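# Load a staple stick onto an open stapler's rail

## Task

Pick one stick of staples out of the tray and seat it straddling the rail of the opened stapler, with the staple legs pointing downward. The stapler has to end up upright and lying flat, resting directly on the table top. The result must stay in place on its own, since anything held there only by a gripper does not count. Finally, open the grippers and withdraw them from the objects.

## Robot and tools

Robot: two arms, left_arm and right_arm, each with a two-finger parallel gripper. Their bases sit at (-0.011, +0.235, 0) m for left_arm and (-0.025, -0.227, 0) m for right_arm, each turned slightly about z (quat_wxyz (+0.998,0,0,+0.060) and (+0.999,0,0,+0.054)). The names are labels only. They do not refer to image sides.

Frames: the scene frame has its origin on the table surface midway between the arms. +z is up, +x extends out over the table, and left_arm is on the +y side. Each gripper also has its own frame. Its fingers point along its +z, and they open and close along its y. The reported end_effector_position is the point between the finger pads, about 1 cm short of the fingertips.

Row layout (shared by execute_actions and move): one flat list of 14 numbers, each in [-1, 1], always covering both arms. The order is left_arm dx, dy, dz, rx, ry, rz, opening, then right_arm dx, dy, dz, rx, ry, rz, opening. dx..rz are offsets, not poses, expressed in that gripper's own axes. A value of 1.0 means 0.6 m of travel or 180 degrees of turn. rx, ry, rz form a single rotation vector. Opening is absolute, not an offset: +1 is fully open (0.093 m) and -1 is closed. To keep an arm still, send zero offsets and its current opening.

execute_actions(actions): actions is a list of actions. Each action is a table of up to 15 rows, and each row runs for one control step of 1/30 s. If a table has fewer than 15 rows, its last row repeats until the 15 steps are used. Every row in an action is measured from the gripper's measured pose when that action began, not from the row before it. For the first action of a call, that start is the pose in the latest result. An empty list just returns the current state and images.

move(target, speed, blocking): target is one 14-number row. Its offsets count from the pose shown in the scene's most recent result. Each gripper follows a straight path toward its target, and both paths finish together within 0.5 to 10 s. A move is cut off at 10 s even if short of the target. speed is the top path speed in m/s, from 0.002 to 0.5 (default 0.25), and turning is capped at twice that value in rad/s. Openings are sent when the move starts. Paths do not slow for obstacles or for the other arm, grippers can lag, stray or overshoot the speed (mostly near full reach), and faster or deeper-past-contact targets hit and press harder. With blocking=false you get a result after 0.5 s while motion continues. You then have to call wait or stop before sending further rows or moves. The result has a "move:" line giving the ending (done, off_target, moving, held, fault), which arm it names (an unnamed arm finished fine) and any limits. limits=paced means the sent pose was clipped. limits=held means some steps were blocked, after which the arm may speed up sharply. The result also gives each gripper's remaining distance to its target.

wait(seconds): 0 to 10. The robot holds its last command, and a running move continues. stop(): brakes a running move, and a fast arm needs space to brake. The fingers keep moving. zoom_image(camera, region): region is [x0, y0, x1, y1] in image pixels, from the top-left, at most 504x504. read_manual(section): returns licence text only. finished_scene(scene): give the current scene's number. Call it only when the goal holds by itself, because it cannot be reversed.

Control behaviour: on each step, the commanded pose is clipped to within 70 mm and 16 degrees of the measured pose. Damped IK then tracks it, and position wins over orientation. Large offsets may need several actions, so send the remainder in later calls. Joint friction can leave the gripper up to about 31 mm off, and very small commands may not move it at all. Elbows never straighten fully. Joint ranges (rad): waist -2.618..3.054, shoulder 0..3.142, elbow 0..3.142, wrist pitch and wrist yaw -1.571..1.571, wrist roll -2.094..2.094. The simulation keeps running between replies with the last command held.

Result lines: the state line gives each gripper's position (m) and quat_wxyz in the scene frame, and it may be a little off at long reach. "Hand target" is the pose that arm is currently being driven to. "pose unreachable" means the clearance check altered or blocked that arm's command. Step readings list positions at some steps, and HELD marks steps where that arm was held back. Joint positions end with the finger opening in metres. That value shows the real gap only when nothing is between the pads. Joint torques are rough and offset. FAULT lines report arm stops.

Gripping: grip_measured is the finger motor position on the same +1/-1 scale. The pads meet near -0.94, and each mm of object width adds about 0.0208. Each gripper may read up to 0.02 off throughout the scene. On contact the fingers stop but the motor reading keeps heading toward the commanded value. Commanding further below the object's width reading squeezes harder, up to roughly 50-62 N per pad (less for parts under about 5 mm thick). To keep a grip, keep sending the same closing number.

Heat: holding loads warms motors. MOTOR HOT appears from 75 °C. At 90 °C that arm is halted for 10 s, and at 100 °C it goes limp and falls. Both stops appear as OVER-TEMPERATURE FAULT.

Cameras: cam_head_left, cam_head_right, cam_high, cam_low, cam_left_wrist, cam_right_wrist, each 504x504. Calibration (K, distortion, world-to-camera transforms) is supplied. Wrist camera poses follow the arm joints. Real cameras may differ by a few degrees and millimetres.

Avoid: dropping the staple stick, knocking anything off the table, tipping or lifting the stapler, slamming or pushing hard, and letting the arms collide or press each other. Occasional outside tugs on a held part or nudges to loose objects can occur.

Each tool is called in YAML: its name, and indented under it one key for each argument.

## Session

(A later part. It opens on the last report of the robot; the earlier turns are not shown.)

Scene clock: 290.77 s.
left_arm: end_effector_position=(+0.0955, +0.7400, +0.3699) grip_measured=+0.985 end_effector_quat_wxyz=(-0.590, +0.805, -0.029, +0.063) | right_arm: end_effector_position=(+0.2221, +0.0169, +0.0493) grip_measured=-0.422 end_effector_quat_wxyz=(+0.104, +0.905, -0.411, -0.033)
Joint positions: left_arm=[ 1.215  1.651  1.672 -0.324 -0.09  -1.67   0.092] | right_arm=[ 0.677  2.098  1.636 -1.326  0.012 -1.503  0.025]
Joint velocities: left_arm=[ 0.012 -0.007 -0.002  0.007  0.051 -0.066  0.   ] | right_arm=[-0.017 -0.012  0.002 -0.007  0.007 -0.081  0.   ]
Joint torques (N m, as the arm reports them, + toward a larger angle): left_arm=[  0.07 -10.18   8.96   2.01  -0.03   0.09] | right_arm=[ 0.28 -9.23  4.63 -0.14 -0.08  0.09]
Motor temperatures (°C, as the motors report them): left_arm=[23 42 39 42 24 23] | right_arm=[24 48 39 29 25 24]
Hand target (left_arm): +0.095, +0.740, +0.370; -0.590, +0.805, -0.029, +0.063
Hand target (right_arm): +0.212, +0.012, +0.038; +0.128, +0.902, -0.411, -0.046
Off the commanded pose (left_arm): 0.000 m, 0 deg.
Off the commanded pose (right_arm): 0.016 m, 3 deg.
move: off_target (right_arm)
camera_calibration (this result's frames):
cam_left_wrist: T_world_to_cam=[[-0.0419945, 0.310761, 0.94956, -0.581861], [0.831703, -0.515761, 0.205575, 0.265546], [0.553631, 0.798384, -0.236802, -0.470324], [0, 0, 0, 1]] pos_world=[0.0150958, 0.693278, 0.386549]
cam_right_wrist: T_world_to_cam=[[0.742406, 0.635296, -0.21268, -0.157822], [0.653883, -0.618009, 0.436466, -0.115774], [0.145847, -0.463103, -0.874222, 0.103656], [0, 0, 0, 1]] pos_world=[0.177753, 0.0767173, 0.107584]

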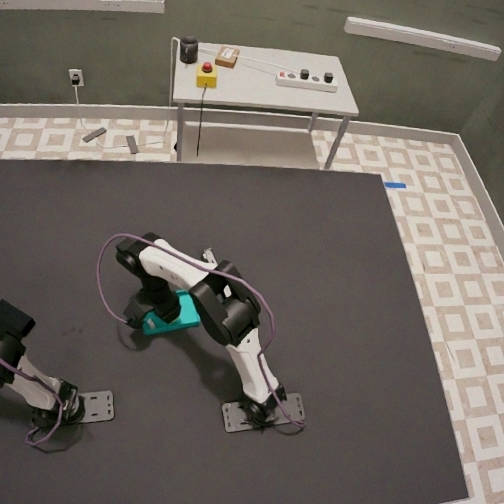

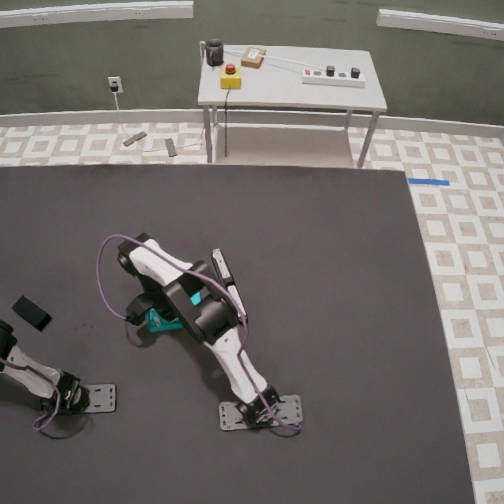

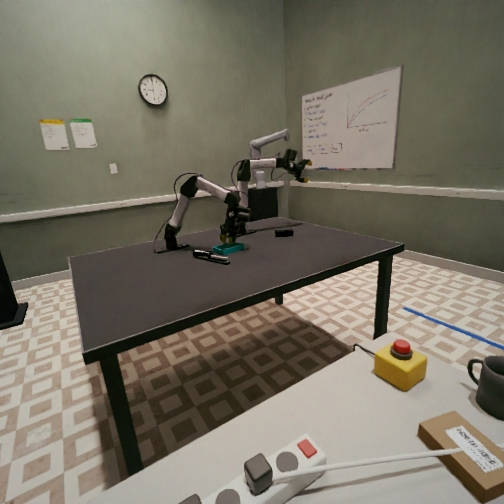

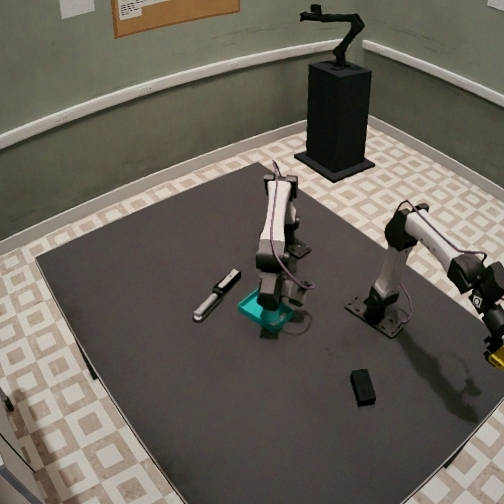

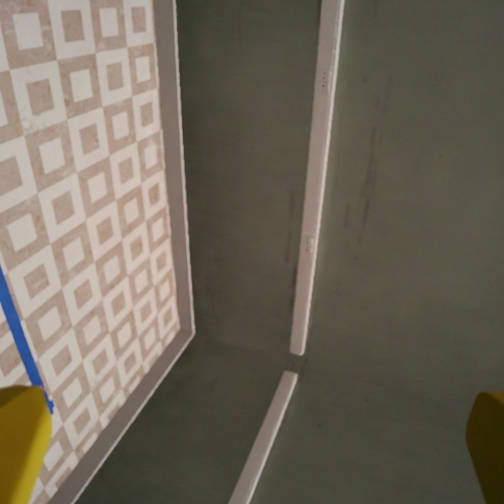

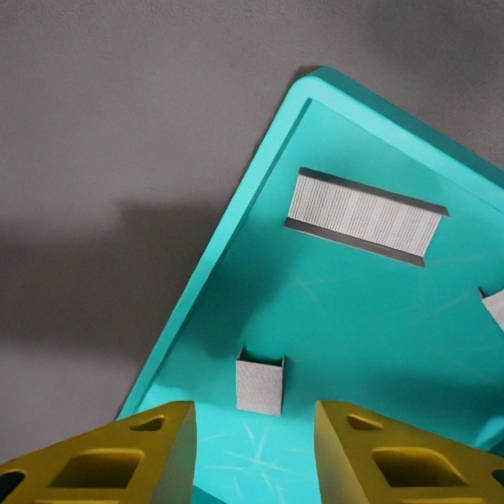

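move:
  target: [0,0,0,0,0,0,1,-0.036,0.004,0.02,0,0,0,-0.42]
  speed: 0.04

Scene clock: 299.23 s.
left_arm: end_effector_position=(+0.0955, +0.7400, +0.3699) grip_measured=+0.985 end_effector_quat_wxyz=(-0.590, +0.805, -0.029, +0.063) | right_arm: end_effector_position=(+0.2101, +0.0297, +0.0431) grip_measured=-0.422 end_effector_quat_wxyz=(+0.101, +0.907, -0.409, -0.026)
Joint positions: left_arm=[ 1.215  1.651  1.672 -0.324 -0.09  -1.67   0.092] | right_arm=[ 0.728  2.098  1.612 -1.293  0.012 -1.458  0.025]
Joint velocities: left_arm=[ 0.002 -0.002 -0.012  0.007  0.007  0.037 -0.001] | right_arm=[ 0.017 -0.022 -0.012  0.007 -0.007  0.037 -0.001]
Joint torques (N m, as the arm reports them, + toward a larger angle): left_arm=[  0.17 -10.1    9.07   2.02  -0.06   0.11] | right_arm=[  0.29 -10.95   4.69  -0.04  -0.07   0.08]
Motor temperatures (°C, as the motors report them): left_arm=[23 42 39 42 24 23] | right_arm=[24 47 38 29 25 24]
Hand target (left_arm): +0.095, +0.740, +0.370; -0.590, +0.805, -0.029, +0.063
Hand target (right_arm): +0.205, +0.030, +0.038; +0.104, +0.905, -0.411, -0.033
Off the commanded pose (left_arm): 0.000 m, 0 deg.
Off the commanded pose (right_arm): 0.008 m, 1 deg.
move: done
camera_calibration (this result's frames):
cam_left_wrist: T_world_to_cam=[[-0.0419945, 0.310761, 0.94956, -0.581861], [0.831703, -0.515761, 0.205575, 0.265546], [0.553631, 0.798384, -0.236802, -0.470324], [0, 0, 0, 1]] pos_world=[0.0150958, 0.693278, 0.386549]
cam_right_wrist: T_world_to_cam=[[0.740962, 0.640446, -0.202003, -0.158671], [0.652035, -0.614129, 0.44463, -0.0973316], [0.160706, -0.461167, -0.872639, 0.10259], [0, 0, 0, 1]] pos_world=[0.164546, 0.0891568, 0.100749]

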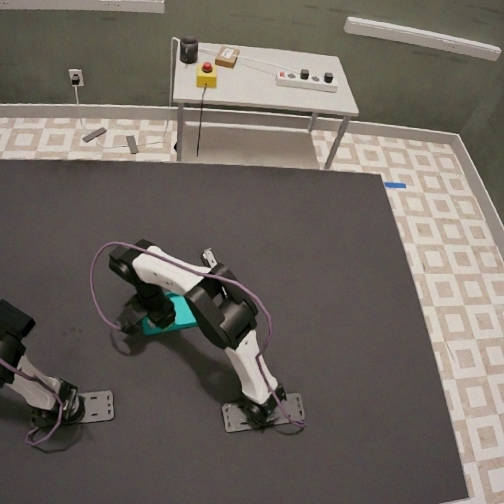

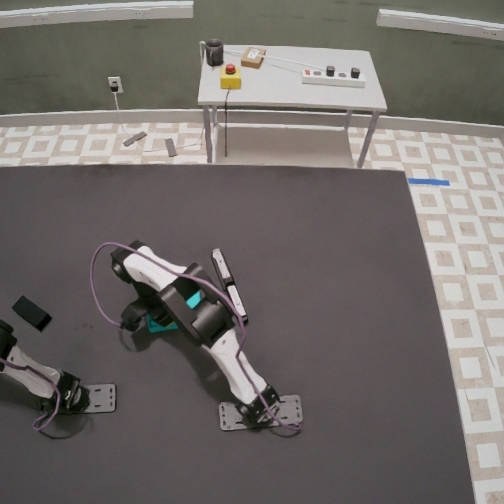

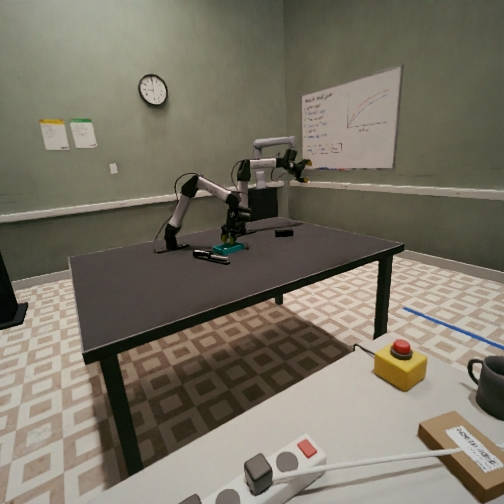

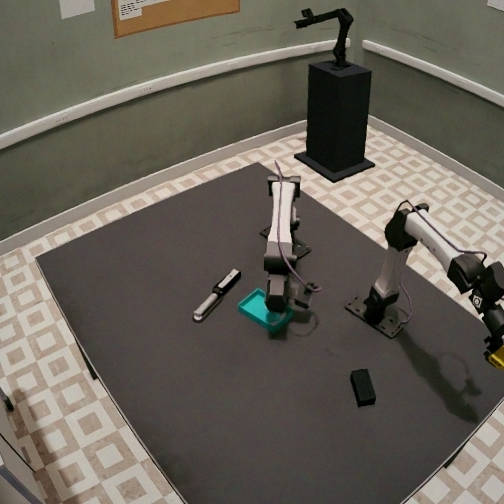

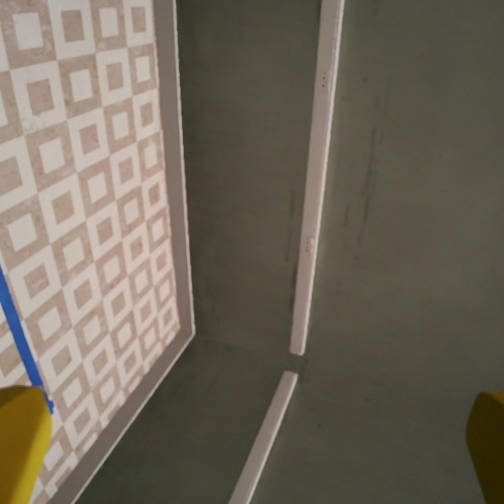

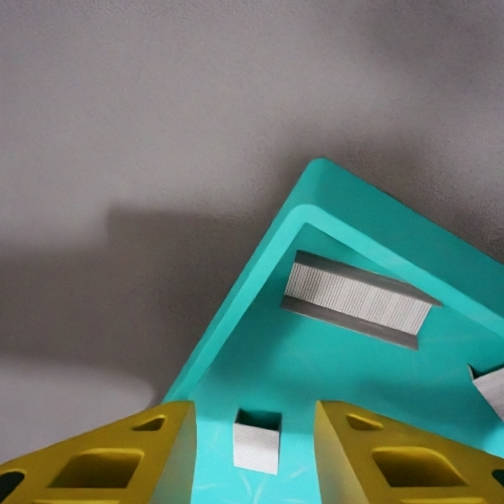

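move:
  target: [0,0,0,0,0,0,1,0,0,0.055,-0.015,0,0,-0.45]
  speed: 0.04

Scene clock: 304.30 s.
left_arm: end_effector_position=(+0.0955, +0.7400, +0.3699) grip_measured=+0.985 end_effector_quat_wxyz=(-0.590, +0.805, -0.029, +0.063) | right_arm: end_effector_position=(+0.2115, +0.0313, +0.0339) grip_measured=-0.448 end_effector_quat_wxyz=(+0.097, +0.907, -0.410, -0.025)
Joint positions: left_arm=[ 1.215  1.651  1.672 -0.324 -0.09  -1.67   0.092] | right_arm=[ 0.728  2.108  1.592 -1.255  0.012 -1.456  0.024]
Joint velocities: left_arm=[ 0.002 -0.032  0.002 -0.037 -0.066  0.007 -0.002] | right_arm=[ 0.007 -0.007 -0.012  0.007 -0.037 -0.037 -0.   ]
Joint torques (N m, as the arm reports them, + toward a larger angle): left_arm=[  0.15 -10.13   8.97   2.02  -0.06   0.09] | right_arm=[-0.47 -7.79  3.21  0.15  0.01 -0.04]
Motor temperatures (°C, as the motors report them): left_arm=[23 43 39 42 24 23] | right_arm=[24 48 38 29 25 24]
Hand target (left_arm): +0.095, +0.740, +0.370; -0.590, +0.805, -0.029, +0.063
Hand target (right_arm): +0.205, +0.024, +0.012; +0.122, +0.904, -0.408, -0.036
Off the commanded pose (left_arm): 0.000 m, 0 deg.
Off the commanded pose (right_arm): 0.025 m, 3 deg.
move: off_target (right_arm)
camera_calibration (this result's frames):
cam_left_wrist: T_world_to_cam=[[-0.0419945, 0.310761, 0.94956, -0.581861], [0.831703, -0.515761, 0.205575, 0.265546], [0.553631, 0.798384, -0.236802, -0.470324], [0, 0, 0, 1]] pos_world=[0.0150958, 0.693278, 0.386549]
cam_right_wrist: T_world_to_cam=[[0.743433, 0.639791, -0.194871, -0.163285], [0.64833, -0.617847, 0.444897, -0.0923253], [0.164241, -0.457092, -0.874123, 0.0942459], [0, 0, 0, 1]] pos_world=[0.16577, 0.0905044, 0.0916383]

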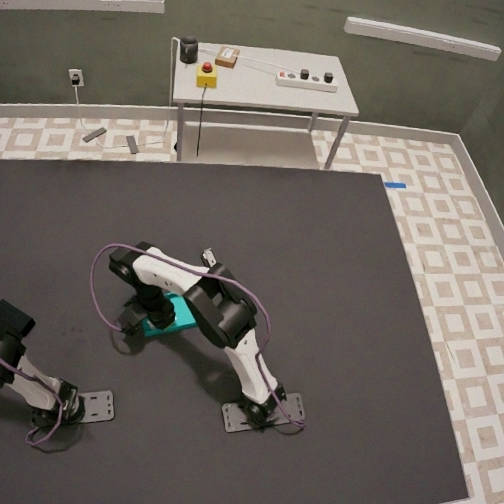

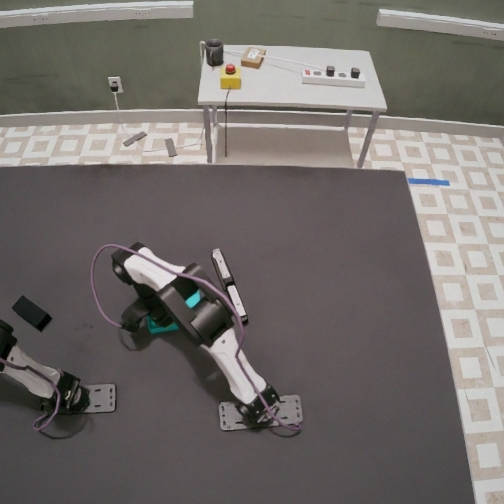

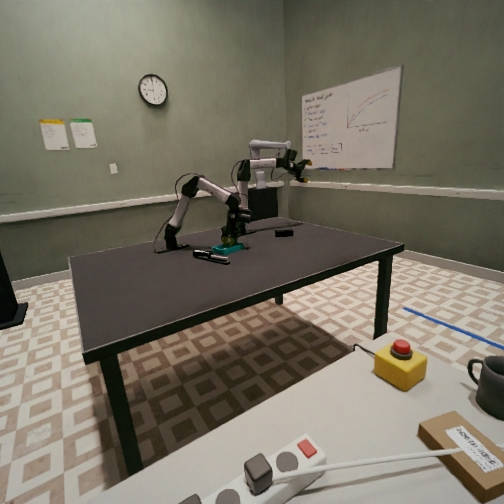

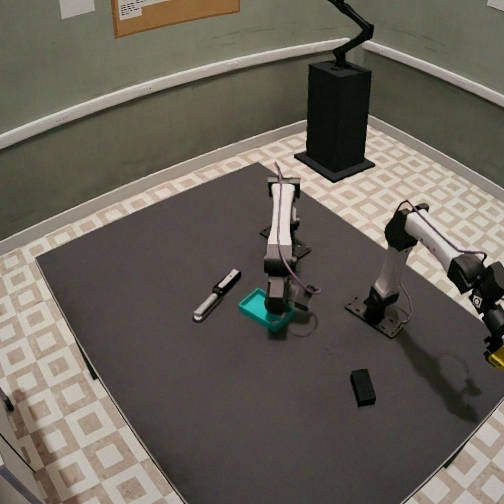

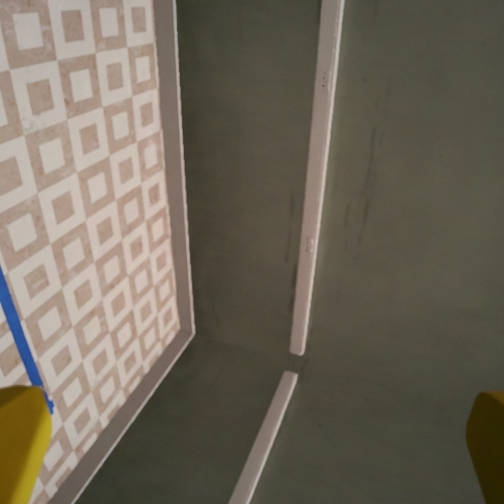

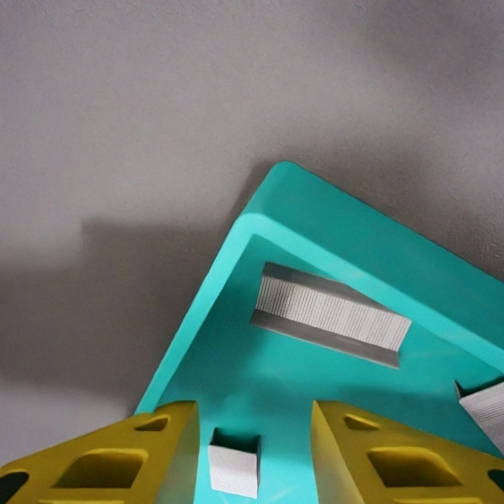

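move:
  target: [0,0,0,0,0,0,1,0.012,0.004,-0.02,-0.085,0,0,-0.42]
  speed: 0.04

Scene clock: 327.83 s.
left_arm: end_effector_position=(+0.0955, +0.7400, +0.3699) grip_measured=+0.985 end_effector_quat_wxyz=(-0.590, +0.805, -0.029, +0.063) | right_arm: end_effector_position=(+0.2144, +0.0254, +0.0470) grip_measured=-0.422 end_effector_quat_wxyz=(+0.191, +0.892, -0.405, -0.062)
Joint positions: left_arm=[ 1.215  1.651  1.672 -0.324 -0.09  -1.67   0.092] | right_arm=[ 0.707  2.29   1.881 -1.567  0.006 -1.474  0.025]
Joint velocities: left_arm=[ 0.007  0.007 -0.007 -0.037 -0.007  0.095 -0.002] | right_arm=[-0.007 -0.012 -0.017 -0.051 -0.051 -0.095  0.   ]
Joint torques (N m, as the arm reports them, + toward a larger angle): left_arm=[  0.23 -10.11   8.98   1.99  -0.03   0.09] | right_arm=[ -0.99 -11.38   7.76  -0.56  -0.05  -0.08]
Motor temperatures (°C, as the motors report them): left_arm=[23 43 40 43 24 23] | right_arm=[24 45 37 28 25 24]
Hand target (left_arm): +0.095, +0.740, +0.370; -0.590, +0.805, -0.029, +0.063
Hand target (right_arm): +0.216, +0.026, +0.046; +0.192, +0.891, -0.405, -0.072
Off the commanded pose (left_arm): 0.000 m, 0 deg.
Off the commanded pose (right_arm): 0.002 m, 4 deg.
joint sent to its limit (right arm) — the command would take joint 4 (wrist pitch) past its lower limit, so that joint was sent only as far as its limit.
move: off_target (right_arm)
camera_calibration (this result's frames):
cam_left_wrist: T_world_to_cam=[[-0.0419945, 0.310761, 0.94956, -0.581861], [0.831703, -0.515761, 0.205575, 0.265546], [0.553631, 0.798384, -0.236802, -0.470324], [0, 0, 0, 1]] pos_world=[0.0150958, 0.693278, 0.386549]
cam_right_wrist: T_world_to_cam=[[0.703195, 0.594925, -0.389335, -0.140229], [0.710006, -0.558665, 0.428702, -0.117646], [0.0375375, -0.577891, -0.81525, 0.129963], [0, 0, 0, 1]] pos_world=[0.177259, 0.0928061, 0.101791]

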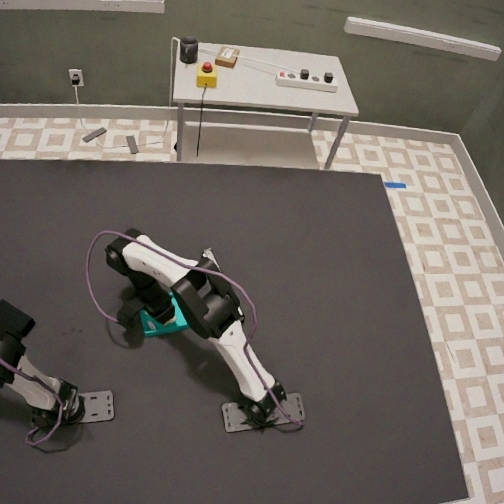

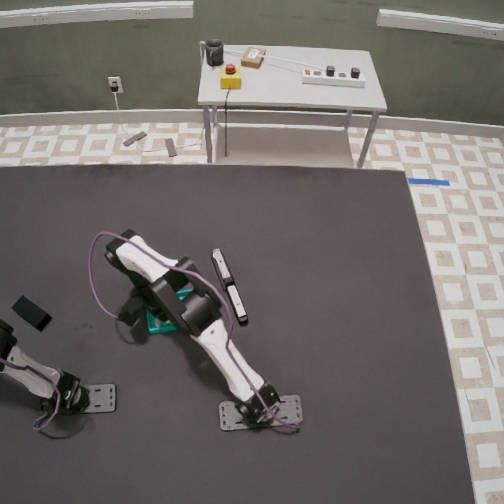

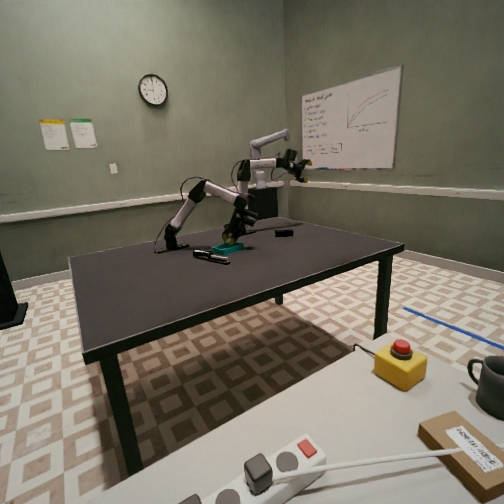

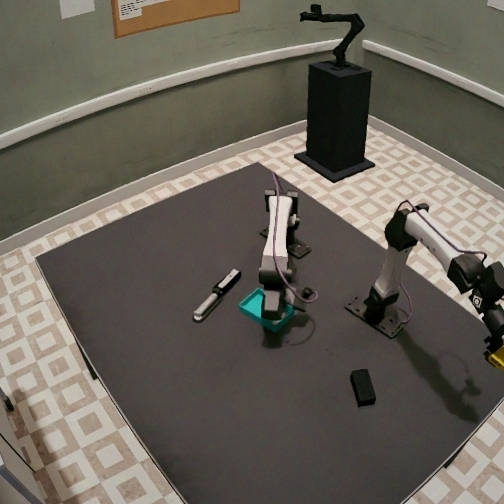

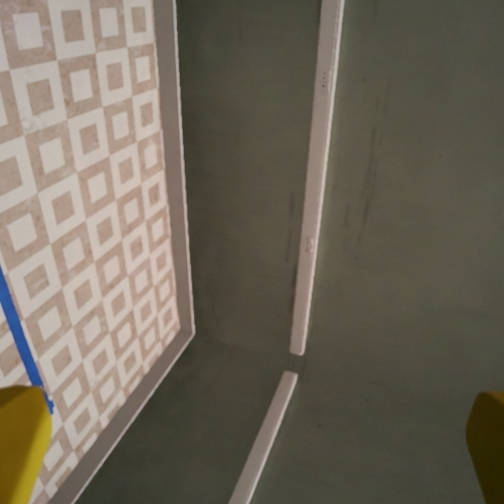

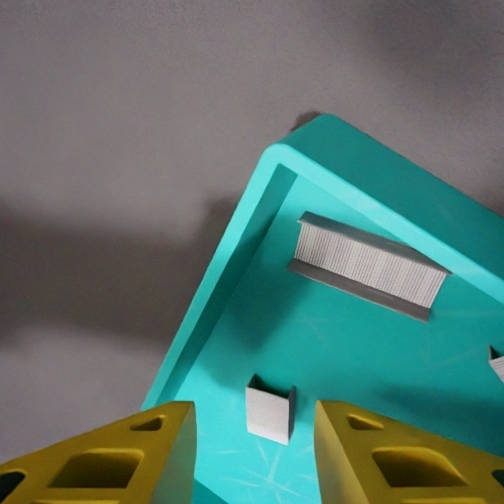

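execute_actions:
  actions: []

Scene clock: 362.13 s.
left_arm: end_effector_position=(+0.0955, +0.7400, +0.3699) grip_measured=+0.985 end_effector_quat_wxyz=(-0.590, +0.805, -0.029, +0.063) | right_arm: end_effector_position=(+0.2143, +0.0254, +0.0470) grip_measured=-0.422 end_effector_quat_wxyz=(+0.191, +0.892, -0.404, -0.063)
Joint positions: left_arm=[ 1.215  1.651  1.672 -0.324 -0.09  -1.67   0.092] | right_arm=[ 0.707  2.29   1.881 -1.567  0.005 -1.475  0.025]
Joint velocities: left_arm=[ 0.007  0.002  0.012  0.022 -0.051  0.007 -0.   ] | right_arm=[-0.002  0.017 -0.002  0.022  0.022 -0.051  0.   ]
Joint torques (N m, as the arm reports them, + toward a larger angle): left_arm=[  0.23 -10.07   8.93   2.02  -0.06   0.11] | right_arm=[ -1.01 -11.28   7.83  -0.55  -0.05  -0.1 ]
Motor temperatures (°C, as the motors report them): left_arm=[23 43 40 43 24 23] | right_arm=[24 49 40 29 25 24]
Hand target (left_arm): +0.095, +0.740, +0.370; -0.590, +0.805, -0.029, +0.063
Hand target (right_arm): +0.216, +0.026, +0.046; +0.192, +0.891, -0.405, -0.072
Off the commanded pose (left_arm): 0.000 m, 0 deg.
Off the commanded pose (right_arm): 0.002 m, 4 deg.
camera_calibration (this result's frames):
cam_left_wrist: T_world_to_cam=[[-0.0419945, 0.310761, 0.94956, -0.581861], [0.831703, -0.515761, 0.205575, 0.265546], [0.553631, 0.798384, -0.236802, -0.470324], [0, 0, 0, 1]] pos_world=[0.0150958, 0.693278, 0.386549]
cam_right_wrist: T_world_to_cam=[[0.702933, 0.595199, -0.389389, -0.140171], [0.710275, -0.558669, 0.428251, -0.117624], [0.0373552, -0.577605, -0.815461, 0.130032], [0, 0, 0, 1]] pos_world=[0.177219, 0.0928238, 0.101828]

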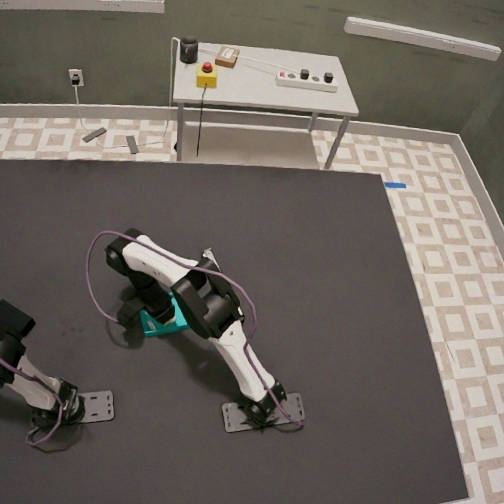

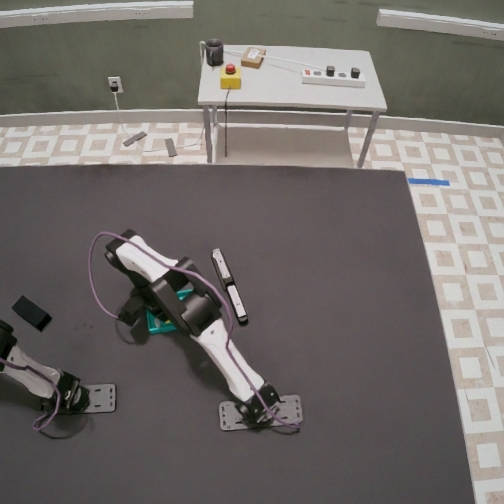

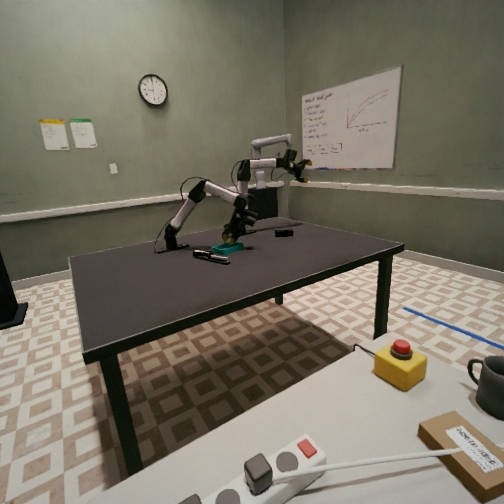

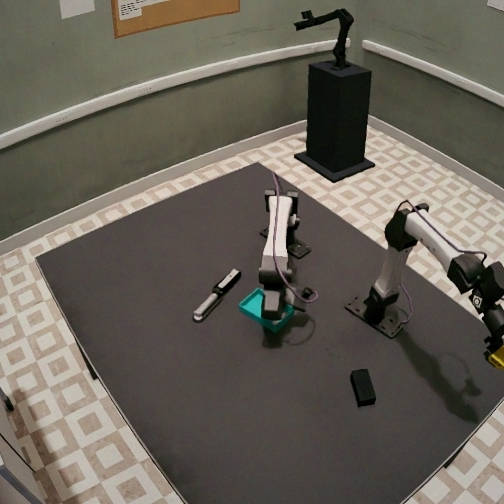

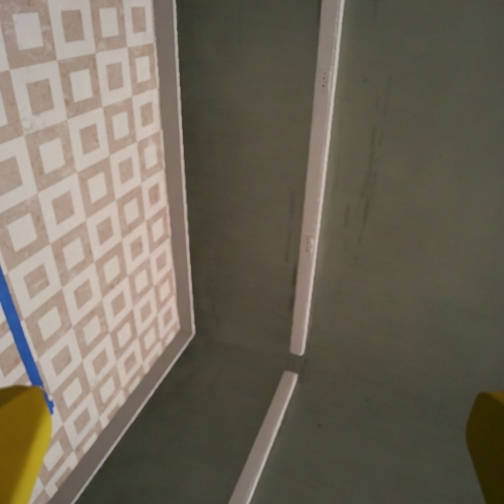

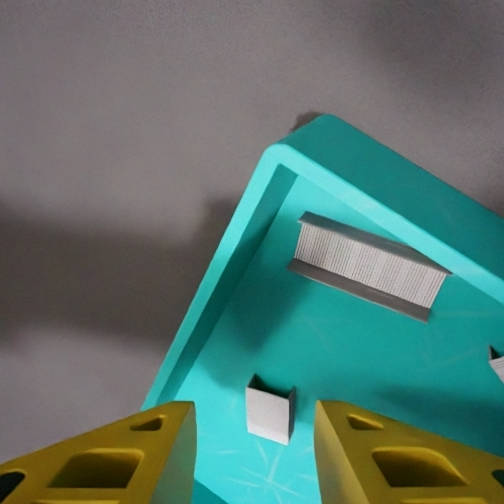

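move:
  target: [0,0,0,0,0,0,1, -0.008,-0.012,0.05,0,0,0,-0.44]
  speed: 0.015

Scene clock: 367.87 s.
left_arm: end_effector_position=(+0.0955, +0.7400, +0.3699) grip_measured=+0.985 end_effector_quat_wxyz=(-0.590, +0.805, -0.029, +0.063) | right_arm: end_effector_position=(+0.2138, +0.0249, +0.0260) grip_measured=-0.438 end_effector_quat_wxyz=(+0.184, +0.894, -0.405, -0.060)
Joint positions: left_arm=[ 1.215  1.651  1.672 -0.324 -0.09  -1.67   0.092] | right_arm=[ 0.707  2.29   1.802 -1.472  0.005 -1.475  0.024]
Joint velocities: left_arm=[-0.022 -0.007 -0.017 -0.051  0.037  0.066 -0.   ] | right_arm=[-0.027 -0.002 -0.012 -0.11   0.022 -0.081 -0.   ]
Joint torques (N m, as the arm reports them, + toward a larger angle): left_arm=[  0.16 -10.12   9.01   2.01  -0.03   0.08] | right_arm=[  0.46 -11.5    3.74  -0.25   0.03   0.09]
Motor temperatures (°C, as the motors report them): left_arm=[23 43 40 43 24 23] | right_arm=[24 50 40 29 25 24]
Hand target (left_arm): +0.095, +0.740, +0.370; -0.590, +0.805, -0.029, +0.063
Hand target (right_arm): +0.208, +0.025, +0.017; +0.191, +0.892, -0.404, -0.063
Off the commanded pose (left_arm): 0.000 m, 0 deg.
Off the commanded pose (right_arm): 0.011 m, 1 deg.
move: off_target (right_arm)
camera_calibration (this result's frames):
cam_left_wrist: T_world_to_cam=[[-0.0419945, 0.310761, 0.94956, -0.581861], [0.831703, -0.515761, 0.205575, 0.265546], [0.553631, 0.798384, -0.236802, -0.470324], [0, 0, 0, 1]] pos_world=[0.0150958, 0.693278, 0.386549]
cam_right_wrist: T_world_to_cam=[[0.706937, 0.599443, -0.375377, -0.149014], [0.705784, -0.563429, 0.429437, -0.107521], [0.0459248, -0.56852, -0.821386, 0.110712], [0, 0, 0, 1]] pos_world=[0.176146, 0.0916869, 0.0811743]

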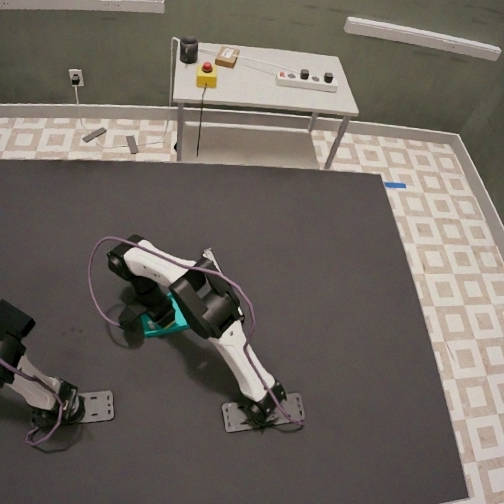

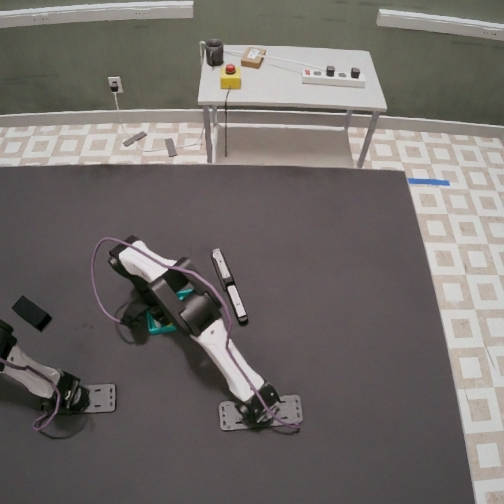

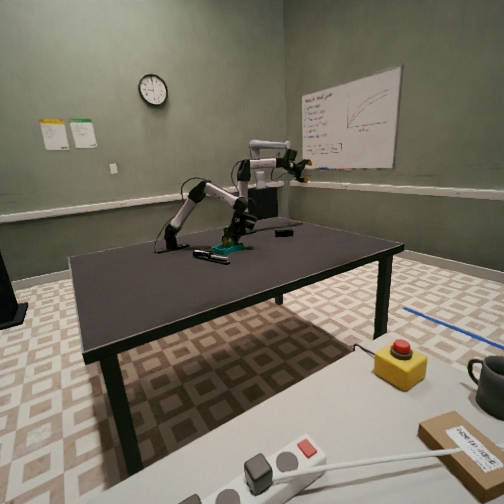

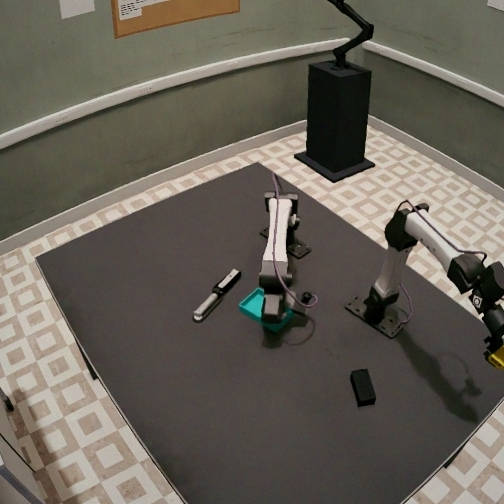

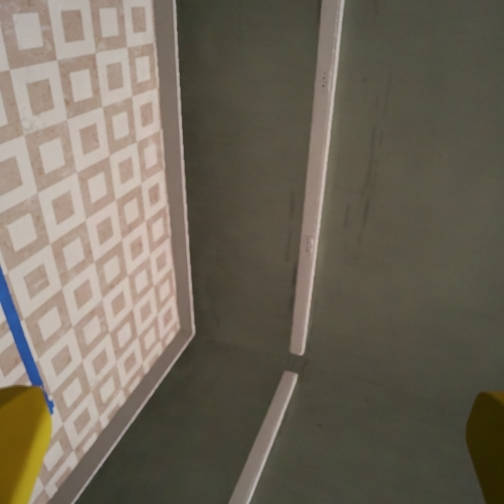

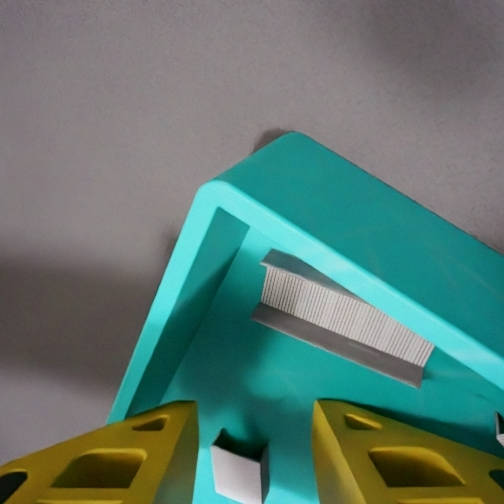

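move:
  target: [0,0,0,0,0,0,1, 0,0.012,0.018,0,0,0,-0.40]
  speed: 0.015

zoom_image:
  camera: "cam_right_wrist"
  region: [100,250,400,504]

Scene clock: 377.80 s.
left_arm: end_effector_position=(+0.0955, +0.7400, +0.3699) grip_measured=+0.985 end_effector_quat_wxyz=(-0.590, +0.805, -0.029, +0.063) | right_arm: end_effector_position=(+0.2089, +0.0196, +0.0257) grip_measured=-0.402 end_effector_quat_wxyz=(+0.181, +0.894, -0.405, -0.059)
Joint positions: left_arm=[ 1.215  1.651  1.672 -0.324 -0.09  -1.67   0.092] | right_arm=[ 0.707  2.256  1.745 -1.444  0.005 -1.475  0.026]
Joint velocities: left_arm=[-0.007 -0.012  0.007 -0.037  0.022  0.007 -0.001] | right_arm=[-0.012 -0.012 -0.012  0.007 -0.007  0.007 -0.001]
Joint torques (N m, as the arm reports them, + toward a larger angle): left_arm=[  0.18 -10.16   8.89   2.03  -0.05   0.11] | right_arm=[ -0.2  -12.1    3.37  -0.22   0.05   0.01]
Motor temperatures (°C, as the motors report them): left_arm=[23 43 40 44 24 23] | right_arm=[24 51 39 28 25 24]
Hand target (left_arm): +0.095, +0.740, +0.370; -0.590, +0.805, -0.029, +0.063
Hand target (right_arm): +0.206, +0.018, +0.019; +0.184, +0.894, -0.405, -0.060
Off the commanded pose (left_arm): 0.000 m, 0 deg.
Off the commanded pose (right_arm): 0.008 m, 0 deg.
move: done
camera_calibration (this result's frames):
cam_left_wrist: T_world_to_cam=[[-0.0419945, 0.310761, 0.94956, -0.581861], [0.831703, -0.515761, 0.205575, 0.265546], [0.553631, 0.798384, -0.236802, -0.470324], [0, 0, 0, 1]] pos_world=[0.0150958, 0.693278, 0.386549]
cam_right_wrist: T_world_to_cam=[[0.708303, 0.600892, -0.370452, -0.142903], [0.70421, -0.565098, 0.429829, -0.106541], [0.0489386, -0.565325, -0.823415, 0.107144], [0, 0, 0, 1]] pos_world=[0.171003, 0.0862342, 0.08108]

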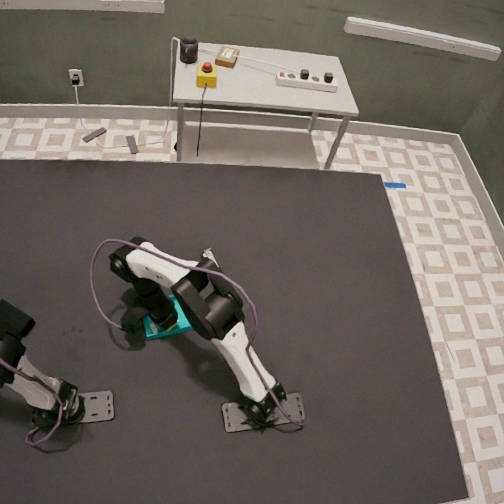

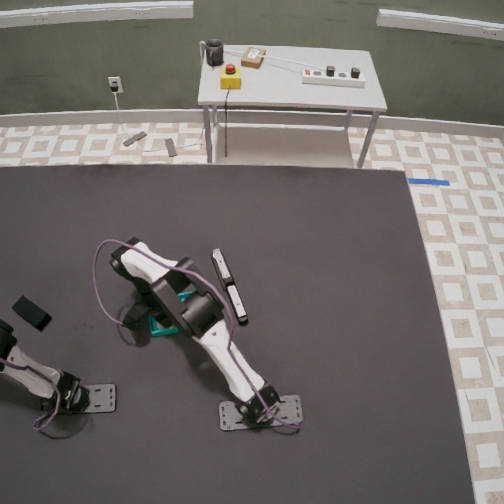

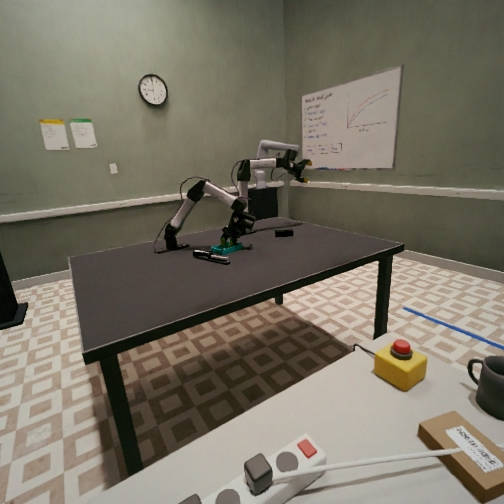

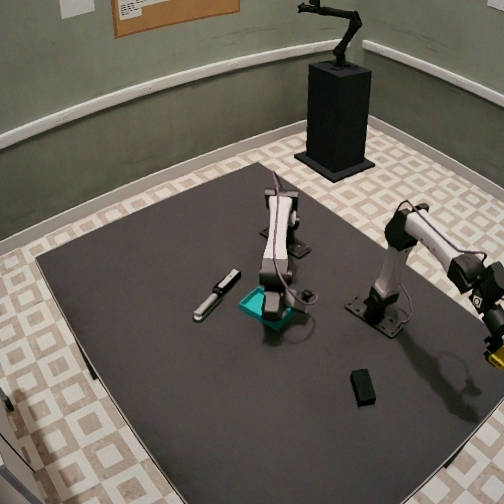

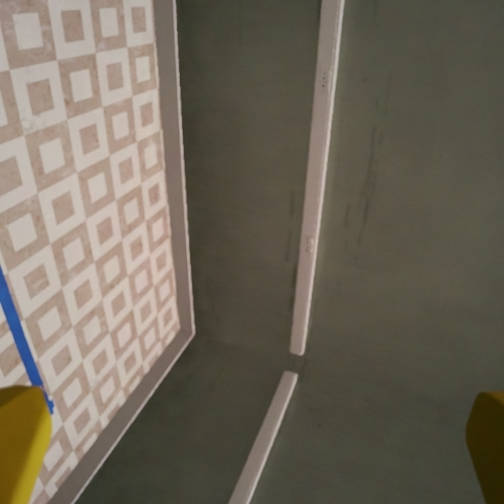

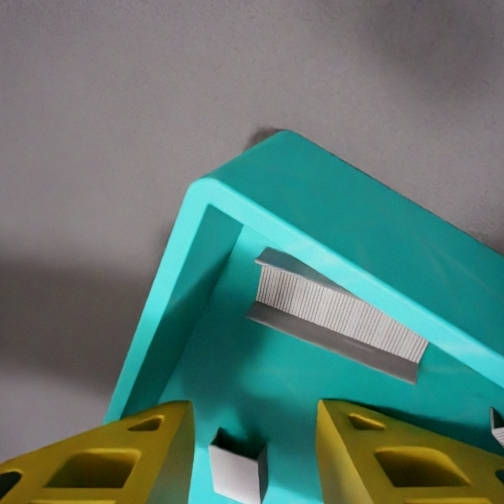

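Region (100, 250, 400, 504) of cam_right_wrist's 504x504 image, scaled by 1.680, with more detail than that image has; it fills the top 427 rows of this view, and the rest is white.

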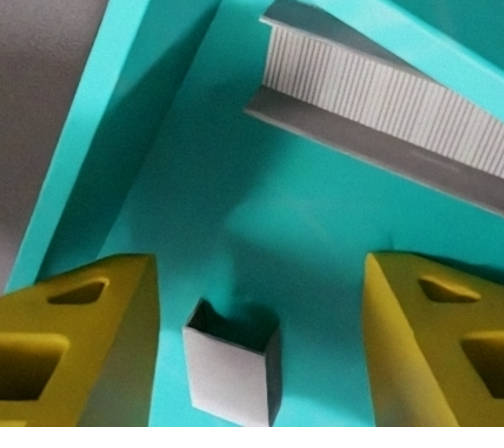

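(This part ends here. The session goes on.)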